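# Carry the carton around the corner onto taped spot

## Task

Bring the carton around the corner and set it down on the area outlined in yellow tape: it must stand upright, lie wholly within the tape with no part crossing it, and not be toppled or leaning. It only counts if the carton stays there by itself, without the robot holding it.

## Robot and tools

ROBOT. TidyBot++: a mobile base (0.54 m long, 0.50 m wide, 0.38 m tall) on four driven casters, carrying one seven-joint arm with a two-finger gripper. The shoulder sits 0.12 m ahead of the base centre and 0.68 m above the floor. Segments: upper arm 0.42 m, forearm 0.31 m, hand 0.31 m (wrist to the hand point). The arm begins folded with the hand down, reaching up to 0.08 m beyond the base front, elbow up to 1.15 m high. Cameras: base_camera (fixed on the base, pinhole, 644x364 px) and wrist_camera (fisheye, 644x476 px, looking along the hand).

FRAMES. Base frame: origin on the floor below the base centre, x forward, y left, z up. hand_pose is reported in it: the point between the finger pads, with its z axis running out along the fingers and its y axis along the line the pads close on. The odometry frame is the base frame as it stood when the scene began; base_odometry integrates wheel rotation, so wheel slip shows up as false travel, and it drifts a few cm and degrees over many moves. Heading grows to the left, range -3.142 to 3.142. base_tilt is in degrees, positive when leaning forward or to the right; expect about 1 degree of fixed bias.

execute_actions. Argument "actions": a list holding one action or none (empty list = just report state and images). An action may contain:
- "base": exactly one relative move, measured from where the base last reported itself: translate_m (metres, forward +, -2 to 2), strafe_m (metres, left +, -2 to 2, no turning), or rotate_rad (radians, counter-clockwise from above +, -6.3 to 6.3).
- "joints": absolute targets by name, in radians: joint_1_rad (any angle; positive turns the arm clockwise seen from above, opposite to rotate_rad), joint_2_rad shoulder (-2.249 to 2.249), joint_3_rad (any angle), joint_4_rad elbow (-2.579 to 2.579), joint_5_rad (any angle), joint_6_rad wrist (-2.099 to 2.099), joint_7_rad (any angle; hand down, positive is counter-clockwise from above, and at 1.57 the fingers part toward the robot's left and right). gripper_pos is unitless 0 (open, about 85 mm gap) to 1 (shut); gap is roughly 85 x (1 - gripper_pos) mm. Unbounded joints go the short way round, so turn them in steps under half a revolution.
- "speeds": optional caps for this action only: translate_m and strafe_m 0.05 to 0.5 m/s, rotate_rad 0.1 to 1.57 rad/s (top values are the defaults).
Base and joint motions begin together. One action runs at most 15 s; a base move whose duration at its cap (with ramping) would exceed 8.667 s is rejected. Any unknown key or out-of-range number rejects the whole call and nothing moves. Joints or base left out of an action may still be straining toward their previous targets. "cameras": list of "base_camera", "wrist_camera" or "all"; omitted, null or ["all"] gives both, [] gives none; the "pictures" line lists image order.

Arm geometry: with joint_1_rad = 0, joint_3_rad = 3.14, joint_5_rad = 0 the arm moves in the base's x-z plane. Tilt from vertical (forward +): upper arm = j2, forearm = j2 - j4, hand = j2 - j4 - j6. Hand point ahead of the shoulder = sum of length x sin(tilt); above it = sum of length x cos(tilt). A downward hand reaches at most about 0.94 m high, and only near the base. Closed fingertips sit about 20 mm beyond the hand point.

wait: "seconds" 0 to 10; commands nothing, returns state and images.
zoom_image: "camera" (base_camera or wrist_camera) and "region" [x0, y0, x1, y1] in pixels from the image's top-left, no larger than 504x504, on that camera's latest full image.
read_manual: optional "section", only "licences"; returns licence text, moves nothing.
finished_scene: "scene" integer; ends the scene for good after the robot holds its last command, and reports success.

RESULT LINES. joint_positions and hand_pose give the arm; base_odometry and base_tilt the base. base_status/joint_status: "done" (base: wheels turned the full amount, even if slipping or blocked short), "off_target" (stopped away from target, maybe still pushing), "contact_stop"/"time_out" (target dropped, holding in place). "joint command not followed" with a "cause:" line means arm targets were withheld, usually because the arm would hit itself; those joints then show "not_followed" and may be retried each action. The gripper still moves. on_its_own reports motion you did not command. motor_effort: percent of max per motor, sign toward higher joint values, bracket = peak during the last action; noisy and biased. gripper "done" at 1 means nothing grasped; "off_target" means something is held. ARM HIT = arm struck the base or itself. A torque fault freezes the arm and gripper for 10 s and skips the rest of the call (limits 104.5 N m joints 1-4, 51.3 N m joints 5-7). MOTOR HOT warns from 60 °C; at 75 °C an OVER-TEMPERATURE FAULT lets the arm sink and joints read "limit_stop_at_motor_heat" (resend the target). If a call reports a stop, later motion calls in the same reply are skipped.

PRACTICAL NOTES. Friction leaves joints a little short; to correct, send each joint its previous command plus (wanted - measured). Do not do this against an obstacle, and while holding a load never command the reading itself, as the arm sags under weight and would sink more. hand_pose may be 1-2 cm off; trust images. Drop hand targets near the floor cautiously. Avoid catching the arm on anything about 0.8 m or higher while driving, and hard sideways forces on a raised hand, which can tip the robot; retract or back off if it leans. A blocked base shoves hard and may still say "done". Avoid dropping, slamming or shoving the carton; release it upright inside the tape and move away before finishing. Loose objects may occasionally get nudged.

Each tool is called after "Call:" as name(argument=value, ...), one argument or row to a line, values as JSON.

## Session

Call:
execute_actions(
  actions=[],
)

Scene clock: 0.00 s.
base_odometry: x=+0.000 y=+0.000 heading=+0.000 (m, m, rad; odometry frame)
base_tilt: forward=+0.3 right=+0.1 (deg)
base_status: not commanded
joint_positions: joint_1_rad=-0.008 joint_2_rad=-0.355 joint_3_rad=+3.093 joint_4_rad=-2.513 joint_5_rad=-0.036 joint_6_rad=-0.895 joint_7_rad=+1.542 gripper_pos=+0.000
joint_status: not commanded
motor_effort: joint_1_rad=+0 joint_2_rad=-2 joint_3_rad=-1 joint_4_rad=+13 joint_5_rad=+0 joint_6_rad=+1 joint_7_rad=+0 (%)
hand_pose: x=+0.2608 y=+0.0164 z=+0.5918 quat_wxyz=(-0.008, +0.999, +0.002, +0.044) (m; base frame)
pictures: base_camera, wrist_camera
Images, in order (width x height): base_camera 644x364, wrist_camera 644x476.

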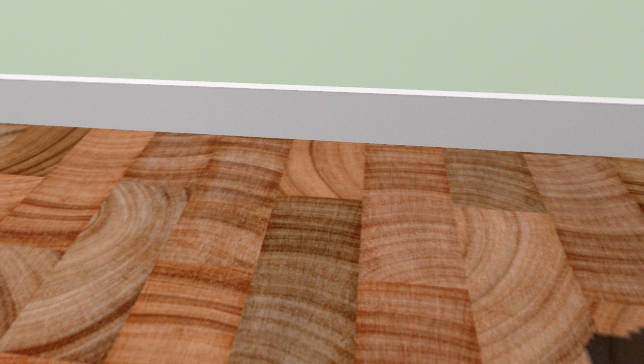

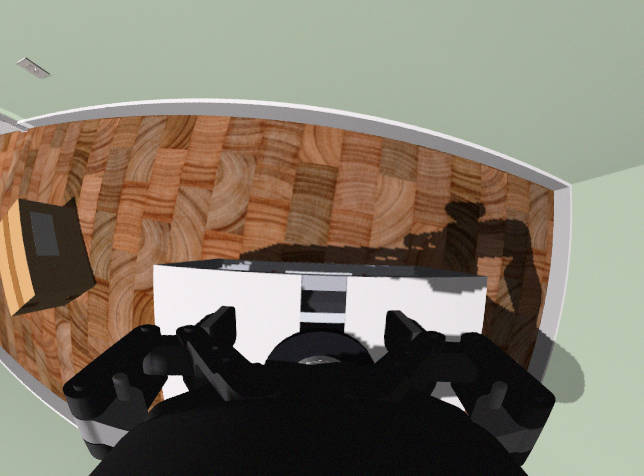

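Call:
execute_actions(
  actions=[
    {"base": {"rotate_rad": 1.6}, "joints": {"joint_6_rad": 0.0}},
  ],
)

Scene clock: 10.37 s.
base_odometry: x=+0.000 y=+0.000 heading=+1.599 (m, m, rad; odometry frame)
base_tilt: forward=+0.3 right=+0.0 (deg)
base_status: done
joint_positions: joint_1_rad=-0.008 joint_2_rad=-0.355 joint_3_rad=+3.093 joint_4_rad=-2.511 joint_5_rad=-0.036 joint_6_rad=+0.003 joint_7_rad=+1.542 gripper_pos=+0.000
joint_status: all done
motor_effort: joint_1_rad=+0(1) joint_2_rad=-6(7) joint_3_rad=+0(0) joint_4_rad=+18(18) joint_5_rad=+0(1) joint_6_rad=+7(7) joint_7_rad=+1(1) (%)
hand_pose: x=+0.4935 y=+0.0225 z=+0.7312 quat_wxyz=(-0.021, +0.880, -0.001, +0.474) (m; base frame)
pictures: base_camera, wrist_camera
Images, in order (width x height): base_camera 644x364, wrist_camera 644x476.

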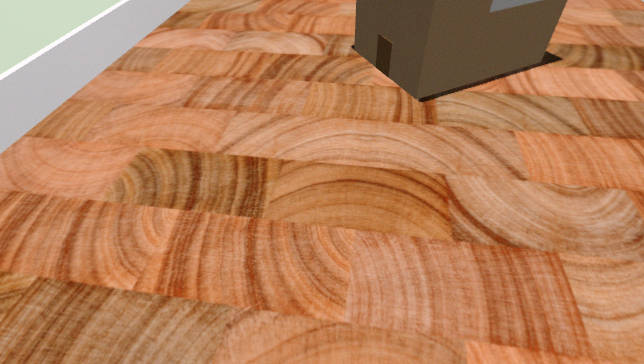

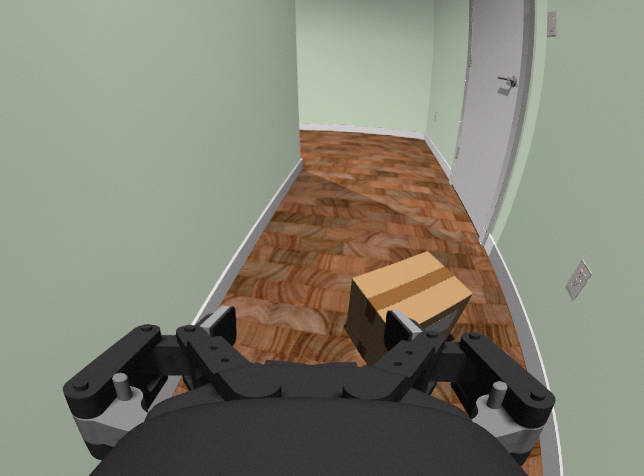

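Call:
execute_actions(
  actions=[
    {"base": {"rotate_rad": -0.2}},
  ],
)

Scene clock: 41.00 s.
base_odometry: x=+0.000 y=+0.000 heading=+1.400 (m, m, rad; odometry frame)
base_tilt: forward=+0.3 right=+0.1 (deg)
base_status: done
joint_positions: joint_1_rad=-0.008 joint_2_rad=-0.355 joint_3_rad=+3.093 joint_4_rad=-2.511 joint_5_rad=-0.036 joint_6_rad=+0.003 joint_7_rad=+1.542 gripper_pos=+0.000
joint_status: not commanded
motor_effort: joint_1_rad=+0(1) joint_2_rad=-6(6) joint_3_rad=+0(0) joint_4_rad=+18(18) joint_5_rad=+0(0) joint_6_rad=+7(7) joint_7_rad=+1(1) (%)
hand_pose: x=+0.4935 y=+0.0225 z=+0.7312 quat_wxyz=(-0.021, +0.880, -0.001, +0.474) (m; base frame)
pictures: base_camera, wrist_camera
Images, in order (width x height): base_camera 644x364, wrist_camera 644x476.

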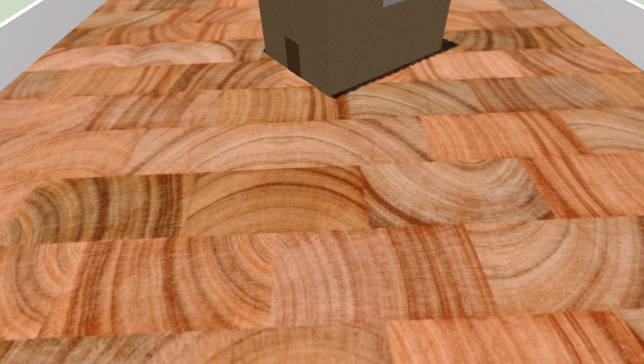

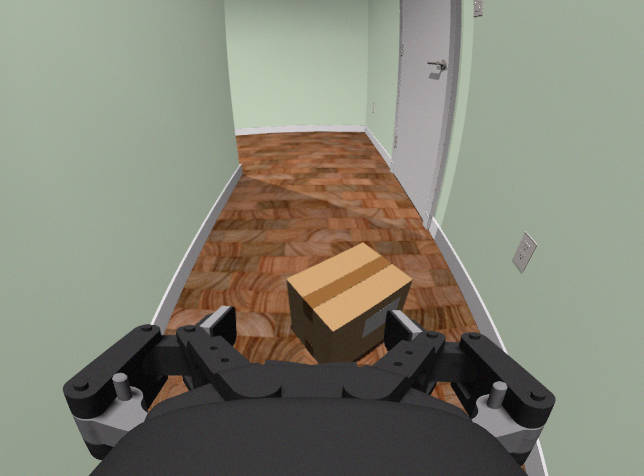

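Call:
execute_actions(
  actions=[
    {"base": {"translate_m": 0.45}},
  ],
  cameras=["base_camera"],
)

Scene clock: 53.00 s.
base_odometry: x=+0.076 y=+0.444 heading=+1.401 (m, m, rad; odometry frame)
base_tilt: forward=+0.3 right=+0.0 (deg)
base_status: done
joint_positions: joint_1_rad=-0.008 joint_2_rad=-0.352 joint_3_rad=+3.093 joint_4_rad=-2.511 joint_5_rad=-0.036 joint_6_rad=+0.003 joint_7_rad=+1.542 gripper_pos=+0.000
joint_status: not commanded
motor_effort: joint_1_rad=+0(1) joint_2_rad=-7(8) joint_3_rad=-1(0) joint_4_rad=+18(19) joint_5_rad=+0(0) joint_6_rad=+7(7) joint_7_rad=+1(0) (%)
hand_pose: x=+0.4937 y=+0.0225 z=+0.7298 quat_wxyz=(-0.021, +0.881, -0.001, +0.472) (m; base frame)
pictures: base_camera
Images, in order (width x height): base_camera 644x364.

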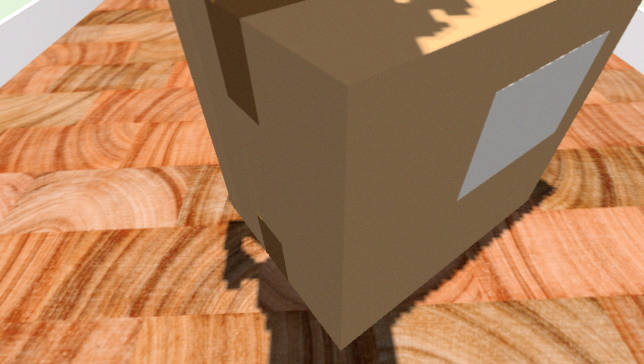

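Call:
execute_actions(
  actions=[
    {"base": {"translate_m": 0.5}, "speeds": {"translate_m": 0.2}},
  ],
)

Scene clock: 58.33 s.
base_odometry: x=+0.160 y=+0.937 heading=+1.401 (m, m, rad; odometry frame)
base_tilt: forward=+0.3 right=+0.1 (deg)
base_status: done
joint_positions: joint_1_rad=-0.008 joint_2_rad=-0.354 joint_3_rad=+3.093 joint_4_rad=-2.511 joint_5_rad=-0.036 joint_6_rad=+0.003 joint_7_rad=+1.542 gripper_pos=+0.000
joint_status: not commanded
motor_effort: joint_1_rad=+0(1) joint_2_rad=-6(8) joint_3_rad=-1(1) joint_4_rad=+18(18) joint_5_rad=+0(1) joint_6_rad=+7(7) joint_7_rad=+1(1) (%)
hand_pose: x=+0.4936 y=+0.0225 z=+0.7305 quat_wxyz=(-0.021, +0.881, -0.001, +0.473) (m; base frame)
pictures: base_camera, wrist_camera
Images, in order (width x height): base_camera 644x364, wrist_camera 644x476.

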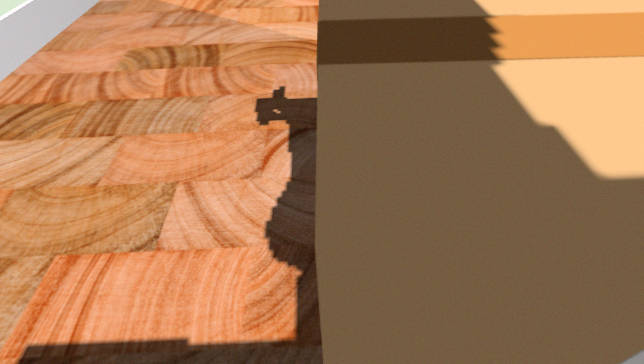

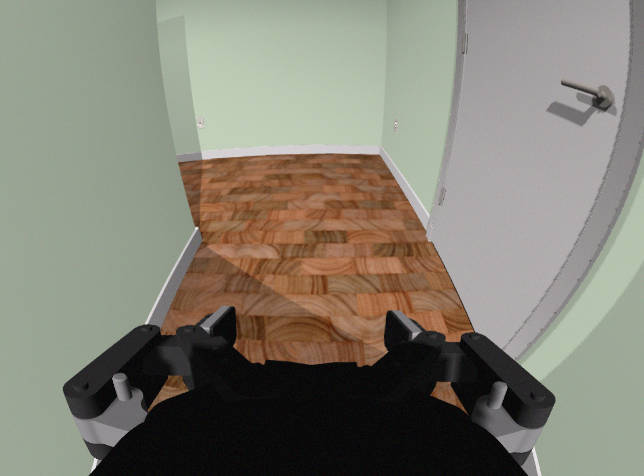

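Call:
execute_actions(
  actions=[
    {"base": {"translate_m": -0.1}},
  ],
  cameras=[],
)

Call:
execute_actions(
  actions=[
    {"base": {"rotate_rad": 0.14}},
  ],
  cameras=[],
)

Call:
execute_actions(
  actions=[
    {"base": {"strafe_m": -0.23}},
  ],
  cameras=["base_camera"],
)

Scene clock: 93.30 s.
base_odometry: x=+0.143 y=+0.838 heading=+1.401 (m, m, rad; odometry frame)
base_tilt: forward=+0.3 right=+0.1 (deg)
base_status: done
joint_positions: joint_1_rad=-0.008 joint_2_rad=-0.358 joint_3_rad=+3.093 joint_4_rad=-2.511 joint_5_rad=-0.036 joint_6_rad=+0.003 joint_7_rad=+1.542 gripper_pos=+0.000
joint_status: not commanded
motor_effort: joint_1_rad=+0(0) joint_2_rad=-6(8) joint_3_rad=+0(0) joint_4_rad=+18(19) joint_5_rad=-1(0) joint_6_rad=+7(8) joint_7_rad=+0(1) (%)
hand_pose: x=+0.4934 y=+0.0225 z=+0.7321 quat_wxyz=(-0.021, +0.880, -0.001, +0.475) (m; base frame)
pictures: none
No camera images: the call's "cameras" was empty. Leave "cameras" out to get every camera's image.

Scene clock: 94.23 s.
base_odometry: x=+0.143 y=+0.838 heading=+1.540 (m, m, rad; odometry frame)
base_tilt: forward=+0.3 right=+0.1 (deg)
base_status: done
joint_positions: joint_1_rad=-0.008 joint_2_rad=-0.358 joint_3_rad=+3.093 joint_4_rad=-2.511 joint_5_rad=-0.036 joint_6_rad=+0.003 joint_7_rad=+1.542 gripper_pos=+0.000
joint_status: not commanded
motor_effort: joint_1_rad=+1(1) joint_2_rad=-6(8) joint_3_rad=-1(1) joint_4_rad=+19(18) joint_5_rad=+0(0) joint_6_rad=+7(7) joint_7_rad=+1(1) (%)
hand_pose: x=+0.4934 y=+0.0225 z=+0.7321 quat_wxyz=(-0.021, +0.880, -0.001, +0.475) (m; base frame)
pictures: none
No camera images: the call's "cameras" was empty. Leave "cameras" out to get every camera's image.

Scene clock: 95.97 s.
base_odometry: x=+0.373 y=+0.831 heading=+1.541 (m, m, rad; odometry frame)
base_tilt: forward=+0.3 right=+0.1 (deg)
base_status: done
joint_positions: joint_1_rad=-0.008 joint_2_rad=-0.358 joint_3_rad=+3.093 joint_4_rad=-2.511 joint_5_rad=-0.036 joint_6_rad=+0.003 joint_7_rad=+1.542 gripper_pos=+0.000
joint_status: not commanded
motor_effort: joint_1_rad=+0(0) joint_2_rad=-6(8) joint_3_rad=+0(1) joint_4_rad=+18(18) joint_5_rad=-1(0) joint_6_rad=+7(7) joint_7_rad=+1(1) (%)
hand_pose: x=+0.4934 y=+0.0225 z=+0.7321 quat_wxyz=(-0.021, +0.880, -0.001, +0.475) (m; base frame)
pictures: base_camera
Images, in order (width x height): base_camera 644x364.

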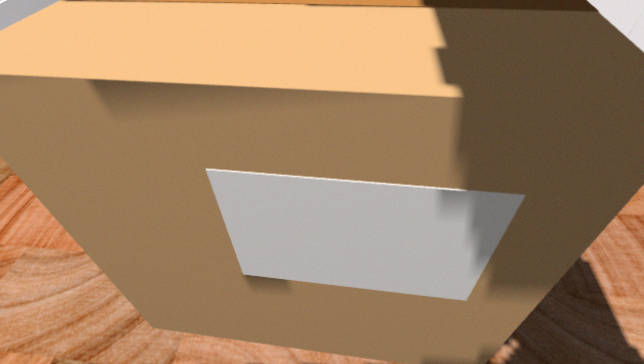

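Call:
execute_actions(
  actions=[
    {"base": {"translate_m": 1.3}, "speeds": {"translate_m": 0.3}},
  ],
)

Scene clock: 103.93 s.
base_odometry: x=+0.411 y=+2.131 heading=+1.541 (m, m, rad; odometry frame)
base_tilt: forward=+0.3 right=+0.1 (deg)
base_status: done
joint_positions: joint_1_rad=-0.008 joint_2_rad=-0.356 joint_3_rad=+3.093 joint_4_rad=-2.511 joint_5_rad=-0.036 joint_6_rad=+0.003 joint_7_rad=+1.542 gripper_pos=+0.000
joint_status: not commanded
motor_effort: joint_1_rad=+0(1) joint_2_rad=-6(9) joint_3_rad=+0(1) joint_4_rad=+17(19) joint_5_rad=-1(0) joint_6_rad=+7(8) joint_7_rad=+1(1) (%)
hand_pose: x=+0.4935 y=+0.0225 z=+0.7312 quat_wxyz=(-0.021, +0.880, -0.001, +0.474) (m; base frame)
pictures: base_camera, wrist_camera
Images, in order (width x height): base_camera 644x364, wrist_camera 644x476.

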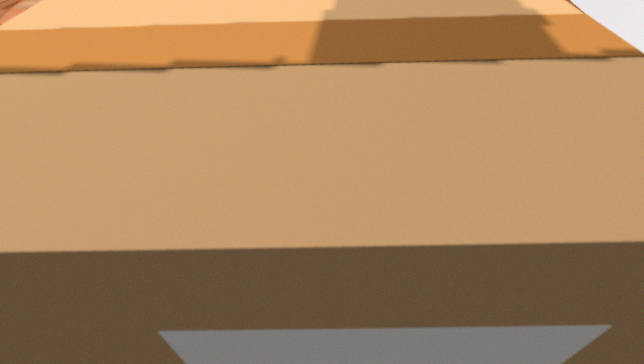

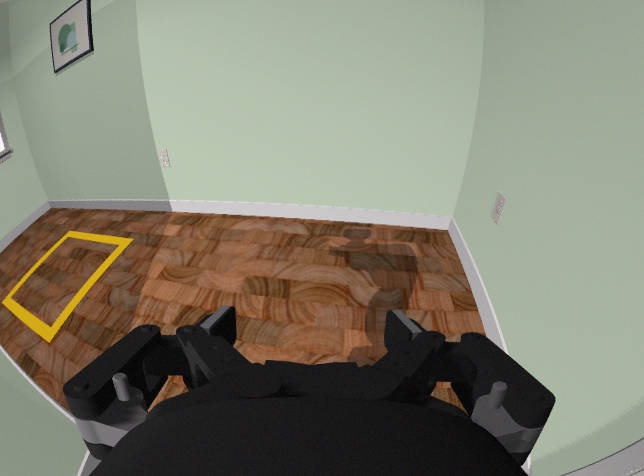

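Call:
execute_actions(
  actions=[
    {"base": {"translate_m": 0.66}, "speeds": {"translate_m": 0.3}},
  ],
  cameras=[],
)

Scene clock: 142.47 s.
base_odometry: x=+0.431 y=+2.791 heading=+1.541 (m, m, rad; odometry frame)
base_tilt: forward=+0.3 right=+0.0 (deg)
base_status: done
joint_positions: joint_1_rad=-0.008 joint_2_rad=-0.355 joint_3_rad=+3.093 joint_4_rad=-2.511 joint_5_rad=-0.036 joint_6_rad=+0.003 joint_7_rad=+1.542 gripper_pos=+0.000
joint_status: not commanded
motor_effort: joint_1_rad=+0(0) joint_2_rad=-6(9) joint_3_rad=+0(0) joint_4_rad=+18(19) joint_5_rad=-1(0) joint_6_rad=+7(7) joint_7_rad=+1(1) (%)
hand_pose: x=+0.4935 y=+0.0225 z=+0.7311 quat_wxyz=(-0.021, +0.880, -0.001, +0.474) (m; base frame)
pictures: none
No camera images: the call's "cameras" was empty. Leave "cameras" out to get every camera's image.

Call:
execute_actions(
  actions=[
    {"base": {"translate_m": -0.15}},
  ],
  cameras=[],
)

Call:
execute_actions(
  actions=[
    {"base": {"rotate_rad": 1.435}},
  ],
  cameras=[],
)

Call:
execute_actions(
  actions=[
    {"base": {"translate_m": -0.40}},
  ],
  cameras=[],
)

Call:
execute_actions(
  actions=[
    {"base": {"strafe_m": -0.54}},
  ],
)

Scene clock: 181.73 s.
base_odometry: x=+0.427 y=+2.641 heading=+1.541 (m, m, rad; odometry frame)
base_tilt: forward=+0.3 right=+0.0 (deg)
base_status: done
joint_positions: joint_1_rad=-0.008 joint_2_rad=-0.358 joint_3_rad=+3.093 joint_4_rad=-2.511 joint_5_rad=-0.036 joint_6_rad=+0.003 joint_7_rad=+1.542 gripper_pos=+0.000
joint_status: not commanded
motor_effort: joint_1_rad=+0(1) joint_2_rad=-6(8) joint_3_rad=+0(1) joint_4_rad=+18(19) joint_5_rad=-1(0) joint_6_rad=+8(8) joint_7_rad=+1(0) (%)
hand_pose: x=+0.4933 y=+0.0225 z=+0.7323 quat_wxyz=(-0.021, +0.880, -0.001, +0.475) (m; base frame)
pictures: none
No camera images: the call's "cameras" was empty. Leave "cameras" out to get every camera's image.

Scene clock: 183.93 s.
base_odometry: x=+0.427 y=+2.641 heading=+2.976 (m, m, rad; odometry frame)
base_tilt: forward=+0.3 right=+0.0 (deg)
base_status: done
joint_positions: joint_1_rad=-0.008 joint_2_rad=-0.358 joint_3_rad=+3.093 joint_4_rad=-2.511 joint_5_rad=-0.036 joint_6_rad=+0.003 joint_7_rad=+1.542 gripper_pos=+0.000
joint_status: not commanded
motor_effort: joint_1_rad=+0(1) joint_2_rad=-6(7) joint_3_rad=+0(1) joint_4_rad=+18(18) joint_5_rad=+1(0) joint_6_rad=+7(7) joint_7_rad=+1(1) (%)
hand_pose: x=+0.4933 y=+0.0225 z=+0.7323 quat_wxyz=(-0.021, +0.880, -0.001, +0.475) (m; base frame)
pictures: none
No camera images: the call's "cameras" was empty. Leave "cameras" out to get every camera's image.

Scene clock: 188.17 s.
base_odometry: x=+0.744 y=+2.588 heading=+2.976 (m, m, rad; odometry frame)
base_tilt: forward=+0.3 right=+0.1 (deg)
base_status: translate_m time_out (by the wheels' count: -0.321 of -0.400)
joint_positions: joint_1_rad=-0.010 joint_2_rad=-0.358 joint_3_rad=+3.092 joint_4_rad=-2.515 joint_5_rad=-0.036 joint_6_rad=+0.001 joint_7_rad=+1.542 gripper_pos=+0.000
joint_status: not commanded
motor_effort: joint_1_rad=+0(3) joint_2_rad=-6(20) joint_3_rad=-1(6) joint_4_rad=+18(26) joint_5_rad=+0(1) joint_6_rad=+7(10) joint_7_rad=+0(1) (%)
hand_pose: x=+0.4918 y=+0.0232 z=+0.7298 quat_wxyz=(-0.021, +0.881, +0.000, +0.473) (m; base frame)
pictures: none
No camera images: the call's "cameras" was empty. Leave "cameras" out to get every camera's image.

not run: a stop came earlier in this reply.

Call:
execute_actions(
  actions=[
    {"base": {"translate_m": 0.05}},
  ],
)

Scene clock: 193.00 s.
base_odometry: x=+0.695 y=+2.596 heading=+2.977 (m, m, rad; odometry frame)
base_tilt: forward=+0.3 right=+0.1 (deg)
base_status: done
joint_positions: joint_1_rad=-0.010 joint_2_rad=-0.353 joint_3_rad=+3.092 joint_4_rad=-2.515 joint_5_rad=-0.036 joint_6_rad=+0.001 joint_7_rad=+1.542 gripper_pos=+0.000
joint_status: not commanded
motor_effort: joint_1_rad=+0(0) joint_2_rad=-6(8) joint_3_rad=-1(0) joint_4_rad=+17(18) joint_5_rad=-1(0) joint_6_rad=+7(8) joint_7_rad=+1(0) (%)
hand_pose: x=+0.4920 y=+0.0232 z=+0.7279 quat_wxyz=(-0.021, +0.882, +0.000, +0.470) (m; base frame)
pictures: base_camera, wrist_camera
Images, in order (width x height): base_camera 644x364, wrist_camera 644x476.

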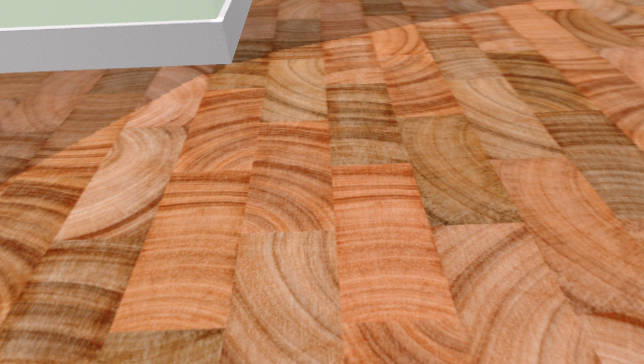

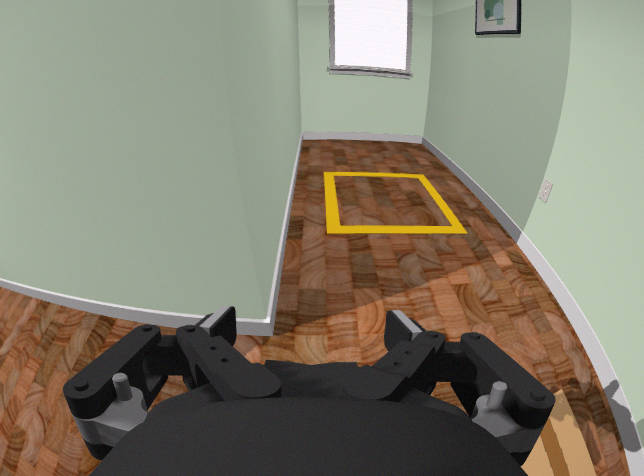

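Call:
execute_actions(
  actions=[
    {"joints": {"joint_1_rad": 1.62, "joint_2_rad": 0.866, "joint_4_rad": -1.504, "joint_6_rad": -0.772, "joint_7_rad": 0.05}},
  ],
)

Scene clock: 287.53 s.
base_odometry: x=+0.695 y=+2.596 heading=+2.977 (m, m, rad; odometry frame)
base_tilt: forward=+0.3 right=+0.1 (deg)
base_status: not commanded
joint_positions: joint_1_rad=+1.607 joint_2_rad=+0.862 joint_3_rad=+3.092 joint_4_rad=-1.521 joint_5_rad=-0.036 joint_6_rad=-0.752 joint_7_rad=+0.084 gripper_pos=+0.000
joint_status: all done
motor_effort: joint_1_rad=+1(2) joint_2_rad=-43(44) joint_3_rad=-3(4) joint_4_rad=+12(19) joint_5_rad=+0(1) joint_6_rad=+1(6) joint_7_rad=+1(2) (%)
hand_pose: x=+0.1363 y=-0.5377 z=+0.4178 quat_wxyz=(-0.031, +0.027, -0.999, +0.005) (m; base frame)
pictures: base_camera, wrist_camera
Images, in order (width x height): base_camera 644x364, wrist_camera 644x476.

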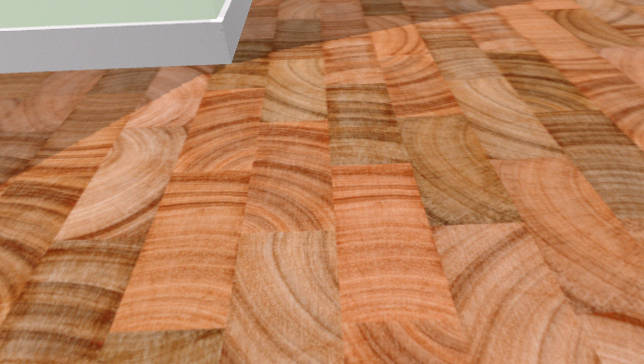

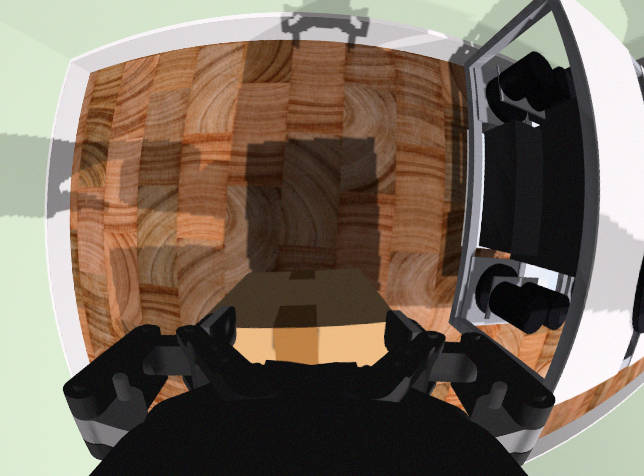

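Call:
execute_actions(
  actions=[
    {"joints": {"joint_2_rad": 1.392, "joint_4_rad": -1.343, "joint_6_rad": -0.407}},
  ],
  cameras=["wrist_camera"],
)

Scene clock: 294.33 s.
base_odometry: x=+0.695 y=+2.596 heading=+2.977 (m, m, rad; odometry frame)
base_tilt: forward=+0.3 right=+0.1 (deg)
base_status: not commanded
joint_positions: joint_1_rad=+1.607 joint_2_rad=+1.393 joint_3_rad=+3.092 joint_4_rad=-1.358 joint_5_rad=-0.036 joint_6_rad=-0.427 joint_7_rad=+0.084 gripper_pos=+0.000
joint_status: all done
motor_effort: joint_1_rad=+0(0) joint_2_rad=-47(50) joint_3_rad=-3(4) joint_4_rad=+5(11) joint_5_rad=-1(1) joint_6_rad=+0(0) joint_7_rad=+1(1) (%)
hand_pose: x=+0.1368 y=-0.5230 z=+0.1559 quat_wxyz=(-0.033, +0.012, -0.999, -0.017) (m; base frame)
pictures: wrist_camera
Images, in order (width x height): wrist_camera 644x476.

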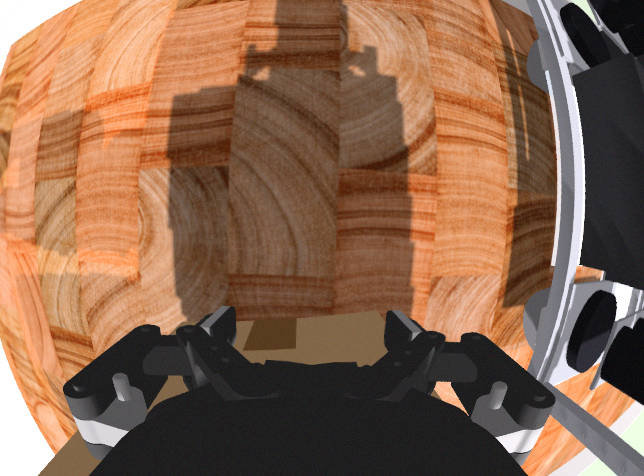

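Call:
execute_actions(
  actions=[
    {"base": {"translate_m": 0.42}, "speeds": {"translate_m": 0.15}},
  ],
)

Scene clock: 300.00 s.
base_odometry: x=+0.281 y=+2.666 heading=+2.976 (m, m, rad; odometry frame)
base_tilt: forward=+0.3 right=+0.1 (deg)
base_status: done
joint_positions: joint_1_rad=+1.710 joint_2_rad=+1.388 joint_3_rad=+3.182 joint_4_rad=-1.349 joint_5_rad=-0.028 joint_6_rad=-0.417 joint_7_rad=+0.084 gripper_pos=+0.000
joint_status: not commanded
motor_effort: joint_1_rad=-14(25) joint_2_rad=-48(48) joint_3_rad=-15(24) joint_4_rad=+7(7) joint_5_rad=-3(6) joint_6_rad=+1(1) joint_7_rad=+0(0) (%)
hand_pose: x=+0.0255 y=-0.5255 z=+0.1578 quat_wxyz=(+0.013, -0.044, -0.999, -0.008) (m; base frame)
pictures: base_camera, wrist_camera
Images, in order (width x height): base_camera 644x364, wrist_camera 644x476.

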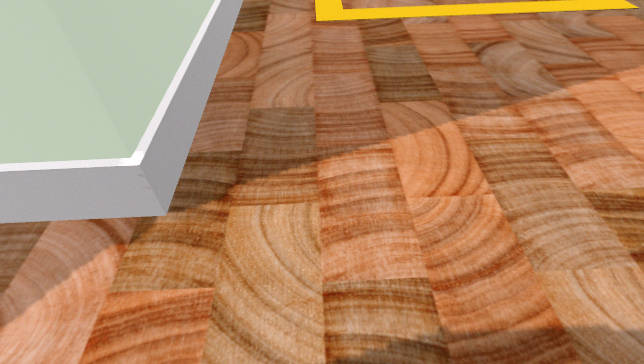

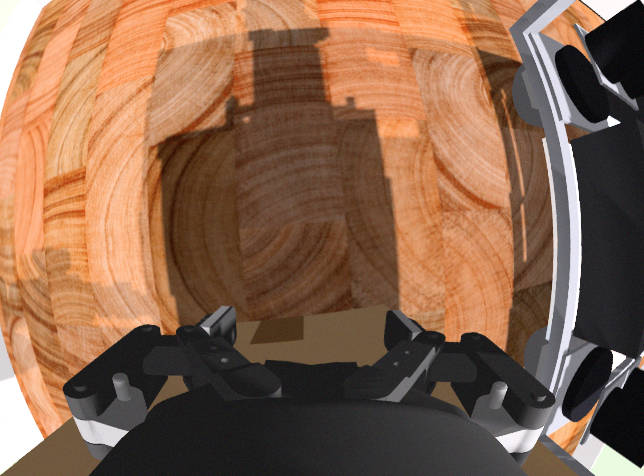

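Call:
execute_actions(
  actions=[
    {"joints": {"joint_1_rad": 1.74, "joint_2_rad": 0.866, "joint_4_rad": -1.504, "joint_6_rad": -0.772}},
  ],
  cameras=["wrist_camera"],
)

Scene clock: 313.50 s.
base_odometry: x=+0.280 y=+2.666 heading=+2.976 (m, m, rad; odometry frame)
base_tilt: forward=+0.3 right=+0.1 (deg)
base_status: not commanded
joint_positions: joint_1_rad=+1.720 joint_2_rad=+0.866 joint_3_rad=+3.104 joint_4_rad=-1.489 joint_5_rad=-0.024 joint_6_rad=-0.754 joint_7_rad=+0.084 gripper_pos=+0.000
joint_status: all done
motor_effort: joint_1_rad=+0(14) joint_2_rad=-44(57) joint_3_rad=-2(19) joint_4_rad=+12(12) joint_5_rad=+0(10) joint_6_rad=+1(2) joint_7_rad=+1(3) (%)
hand_pose: x=+0.0638 y=-0.5506 z=+0.4222 quat_wxyz=(-0.021, -0.029, -0.999, +0.019) (m; base frame)
pictures: wrist_camera
Images, in order (width x height): wrist_camera 644x476.

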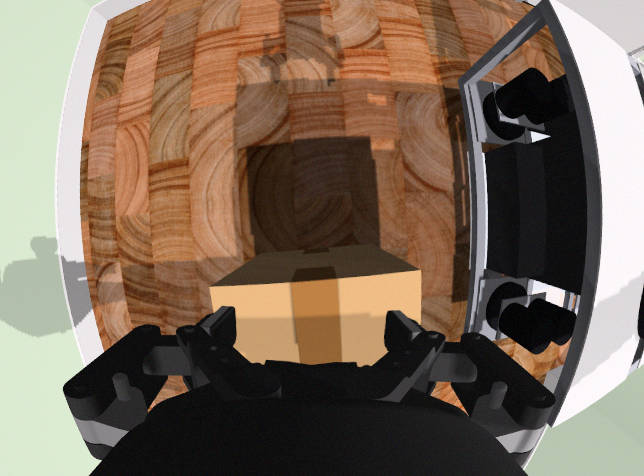

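Call:
execute_actions(
  actions=[
    {"joints": {"joint_1_rad": 0.0, "joint_2_rad": -0.36, "joint_4_rad": -2.51, "joint_6_rad": -0.85, "joint_7_rad": 1.55}, "base": {"translate_m": -0.30}},
  ],
  cameras=[],
)

Call:
execute_actions(
  actions=[
    {"base": {"strafe_m": -0.54}},
  ],
)

Scene clock: 333.73 s.
base_odometry: x=+0.576 y=+2.616 heading=+2.975 (m, m, rad; odometry frame)
base_tilt: forward=+0.3 right=+0.1 (deg)
base_status: done
joint_positions: joint_1_rad=+0.024 joint_2_rad=-0.353 joint_3_rad=+3.100 joint_4_rad=-2.496 joint_5_rad=-0.024 joint_6_rad=-0.831 joint_7_rad=+1.516 gripper_pos=+0.000
joint_status: all done
motor_effort: joint_1_rad=+0(5) joint_2_rad=-3(45) joint_3_rad=-1(3) joint_4_rad=+15(16) joint_5_rad=+0(0) joint_6_rad=+2(3) joint_7_rad=+1(1) (%)
hand_pose: x=+0.2893 y=+0.0083 z=+0.5992 quat_wxyz=(-0.005, +0.996, -0.026, +0.083) (m; base frame)
pictures: none
No camera images: the call's "cameras" was empty. Leave "cameras" out to get every camera's image.

Scene clock: 336.20 s.
base_odometry: x=+0.666 y=+3.149 heading=+2.975 (m, m, rad; odometry frame)
base_tilt: forward=+0.3 right=+0.1 (deg)
base_status: done
joint_positions: joint_1_rad=+0.024 joint_2_rad=-0.353 joint_3_rad=+3.100 joint_4_rad=-2.496 joint_5_rad=-0.024 joint_6_rad=-0.831 joint_7_rad=+1.516 gripper_pos=+0.000
joint_status: not commanded
motor_effort: joint_1_rad=+1(1) joint_2_rad=-3(3) joint_3_rad=-1(1) joint_4_rad=+15(15) joint_5_rad=+0(1) joint_6_rad=+2(2) joint_7_rad=+0(1) (%)
hand_pose: x=+0.2892 y=+0.0083 z=+0.5992 quat_wxyz=(-0.005, +0.996, -0.026, +0.083) (m; base frame)
pictures: base_camera, wrist_camera
Images, in order (width x height): base_camera 644x364, wrist_camera 644x476.

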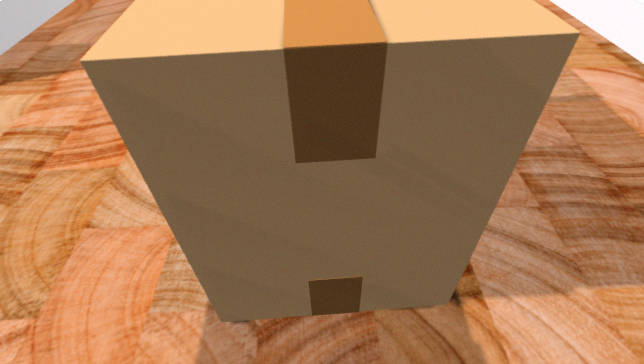

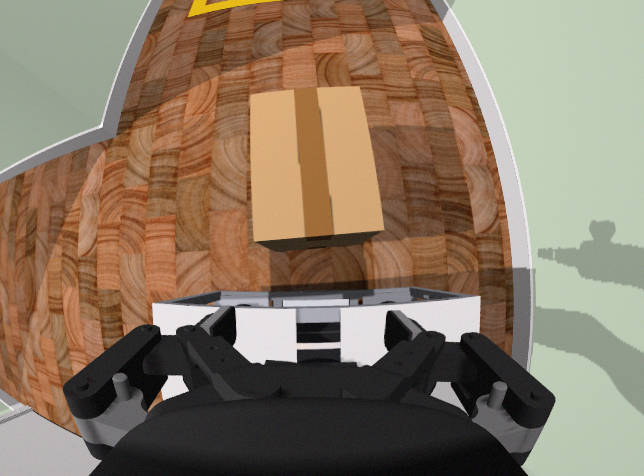

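Call:
execute_actions(
  actions=[
    {"base": {"translate_m": 0.9}, "speeds": {"translate_m": 0.3}},
  ],
)

Scene clock: 350.10 s.
base_odometry: x=-0.221 y=+3.299 heading=+2.974 (m, m, rad; odometry frame)
base_tilt: forward=+0.3 right=+0.0 (deg)
base_status: done
joint_positions: joint_1_rad=+0.024 joint_2_rad=-0.356 joint_3_rad=+3.100 joint_4_rad=-2.498 joint_5_rad=-0.024 joint_6_rad=-0.834 joint_7_rad=+1.516 gripper_pos=+0.000
joint_status: not commanded
motor_effort: joint_1_rad=+0(1) joint_2_rad=-2(5) joint_3_rad=-1(0) joint_4_rad=+14(16) joint_5_rad=+0(0) joint_6_rad=+2(3) joint_7_rad=+1(1) (%)
hand_pose: x=+0.2877 y=+0.0082 z=+0.5989 quat_wxyz=(-0.005, +0.996, -0.026, +0.083) (m; base frame)
pictures: base_camera, wrist_camera
Images, in order (width x height): base_camera 644x364, wrist_camera 644x476.

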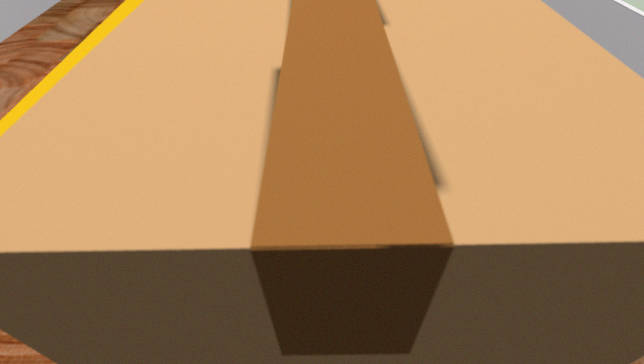

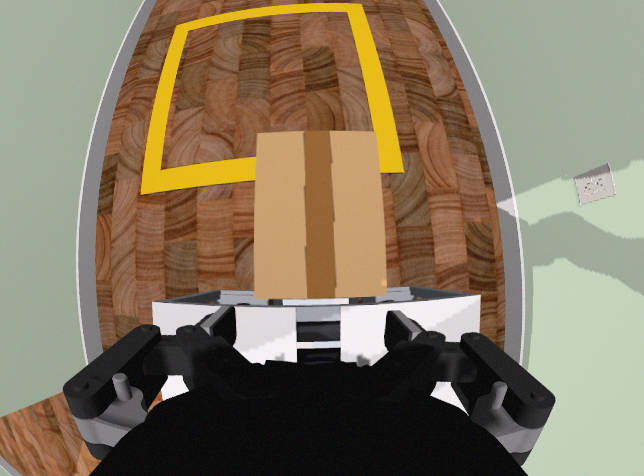

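Call:
execute_actions(
  actions=[
    {"base": {"translate_m": 0.64}, "speeds": {"translate_m": 0.3}},
  ],
  cameras=[],
)

Call:
execute_actions(
  actions=[
    {"base": {"translate_m": -0.65}},
  ],
)

Scene clock: 386.10 s.
base_odometry: x=-0.852 y=+3.405 heading=+2.974 (m, m, rad; odometry frame)
base_tilt: forward=+0.3 right=+0.1 (deg)
base_status: done
joint_positions: joint_1_rad=+0.024 joint_2_rad=-0.358 joint_3_rad=+3.100 joint_4_rad=-2.500 joint_5_rad=-0.024 joint_6_rad=-0.834 joint_7_rad=+1.516 gripper_pos=+0.000
joint_status: not commanded
motor_effort: joint_1_rad=+1(0) joint_2_rad=-2(4) joint_3_rad=-1(0) joint_4_rad=+15(16) joint_5_rad=+0(0) joint_6_rad=+2(2) joint_7_rad=+1(1) (%)
hand_pose: x=+0.2869 y=+0.0082 z=+0.5988 quat_wxyz=(-0.005, +0.996, -0.026, +0.083) (m; base frame)
pictures: none
No camera images: the call's "cameras" was empty. Leave "cameras" out to get every camera's image.

Scene clock: 388.87 s.
base_odometry: x=-0.211 y=+3.297 heading=+2.975 (m, m, rad; odometry frame)
base_tilt: forward=+0.3 right=+0.1 (deg)
base_status: done
joint_positions: joint_1_rad=+0.024 joint_2_rad=-0.358 joint_3_rad=+3.100 joint_4_rad=-2.500 joint_5_rad=-0.024 joint_6_rad=-0.834 joint_7_rad=+1.516 gripper_pos=+0.000
joint_status: not commanded
motor_effort: joint_1_rad=+0(1) joint_2_rad=-2(5) joint_3_rad=-1(1) joint_4_rad=+15(16) joint_5_rad=+0(1) joint_6_rad=+2(3) joint_7_rad=+1(1) (%)
hand_pose: x=+0.2865 y=+0.0082 z=+0.5986 quat_wxyz=(-0.005, +0.996, -0.026, +0.082) (m; base frame)
pictures: base_camera, wrist_camera
Images, in order (width x height): base_camera 644x364, wrist_camera 644x476.

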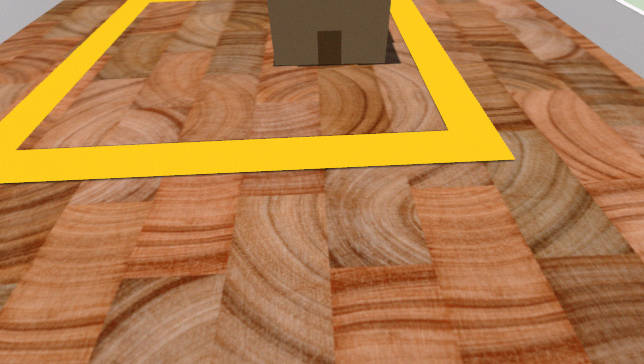

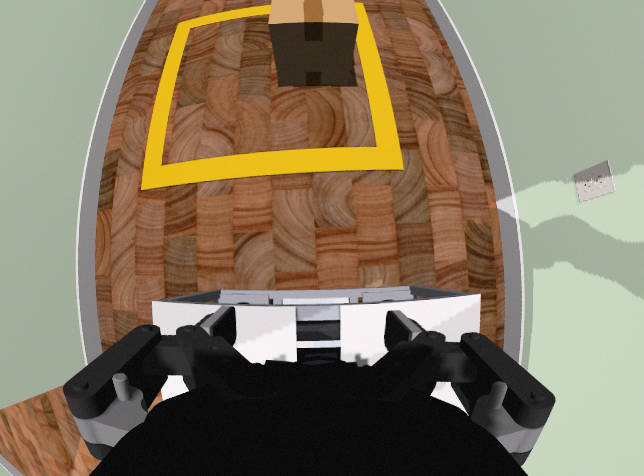

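Call:
zoom_image(
  camera="base_camera",
  region=[220, 0, 520, 170],
)

Region (220, 0, 520, 170) of base_camera's 644x364 image, scaled by 1.680; it fills the top 286 rows of this view, and the rest is white.

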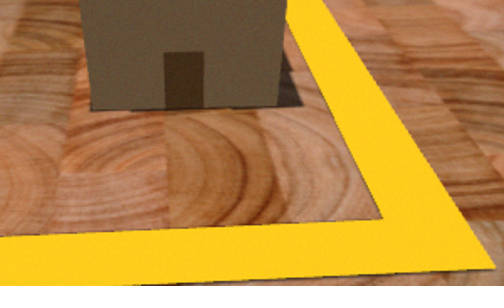

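The carton is upright and inside the tape on every side, with clearance similar to scene 1, and the robot has backed away. I'll end scene 2.

Call:
finished_scene(
  scene=2,
)

The scene is finished: the task was done.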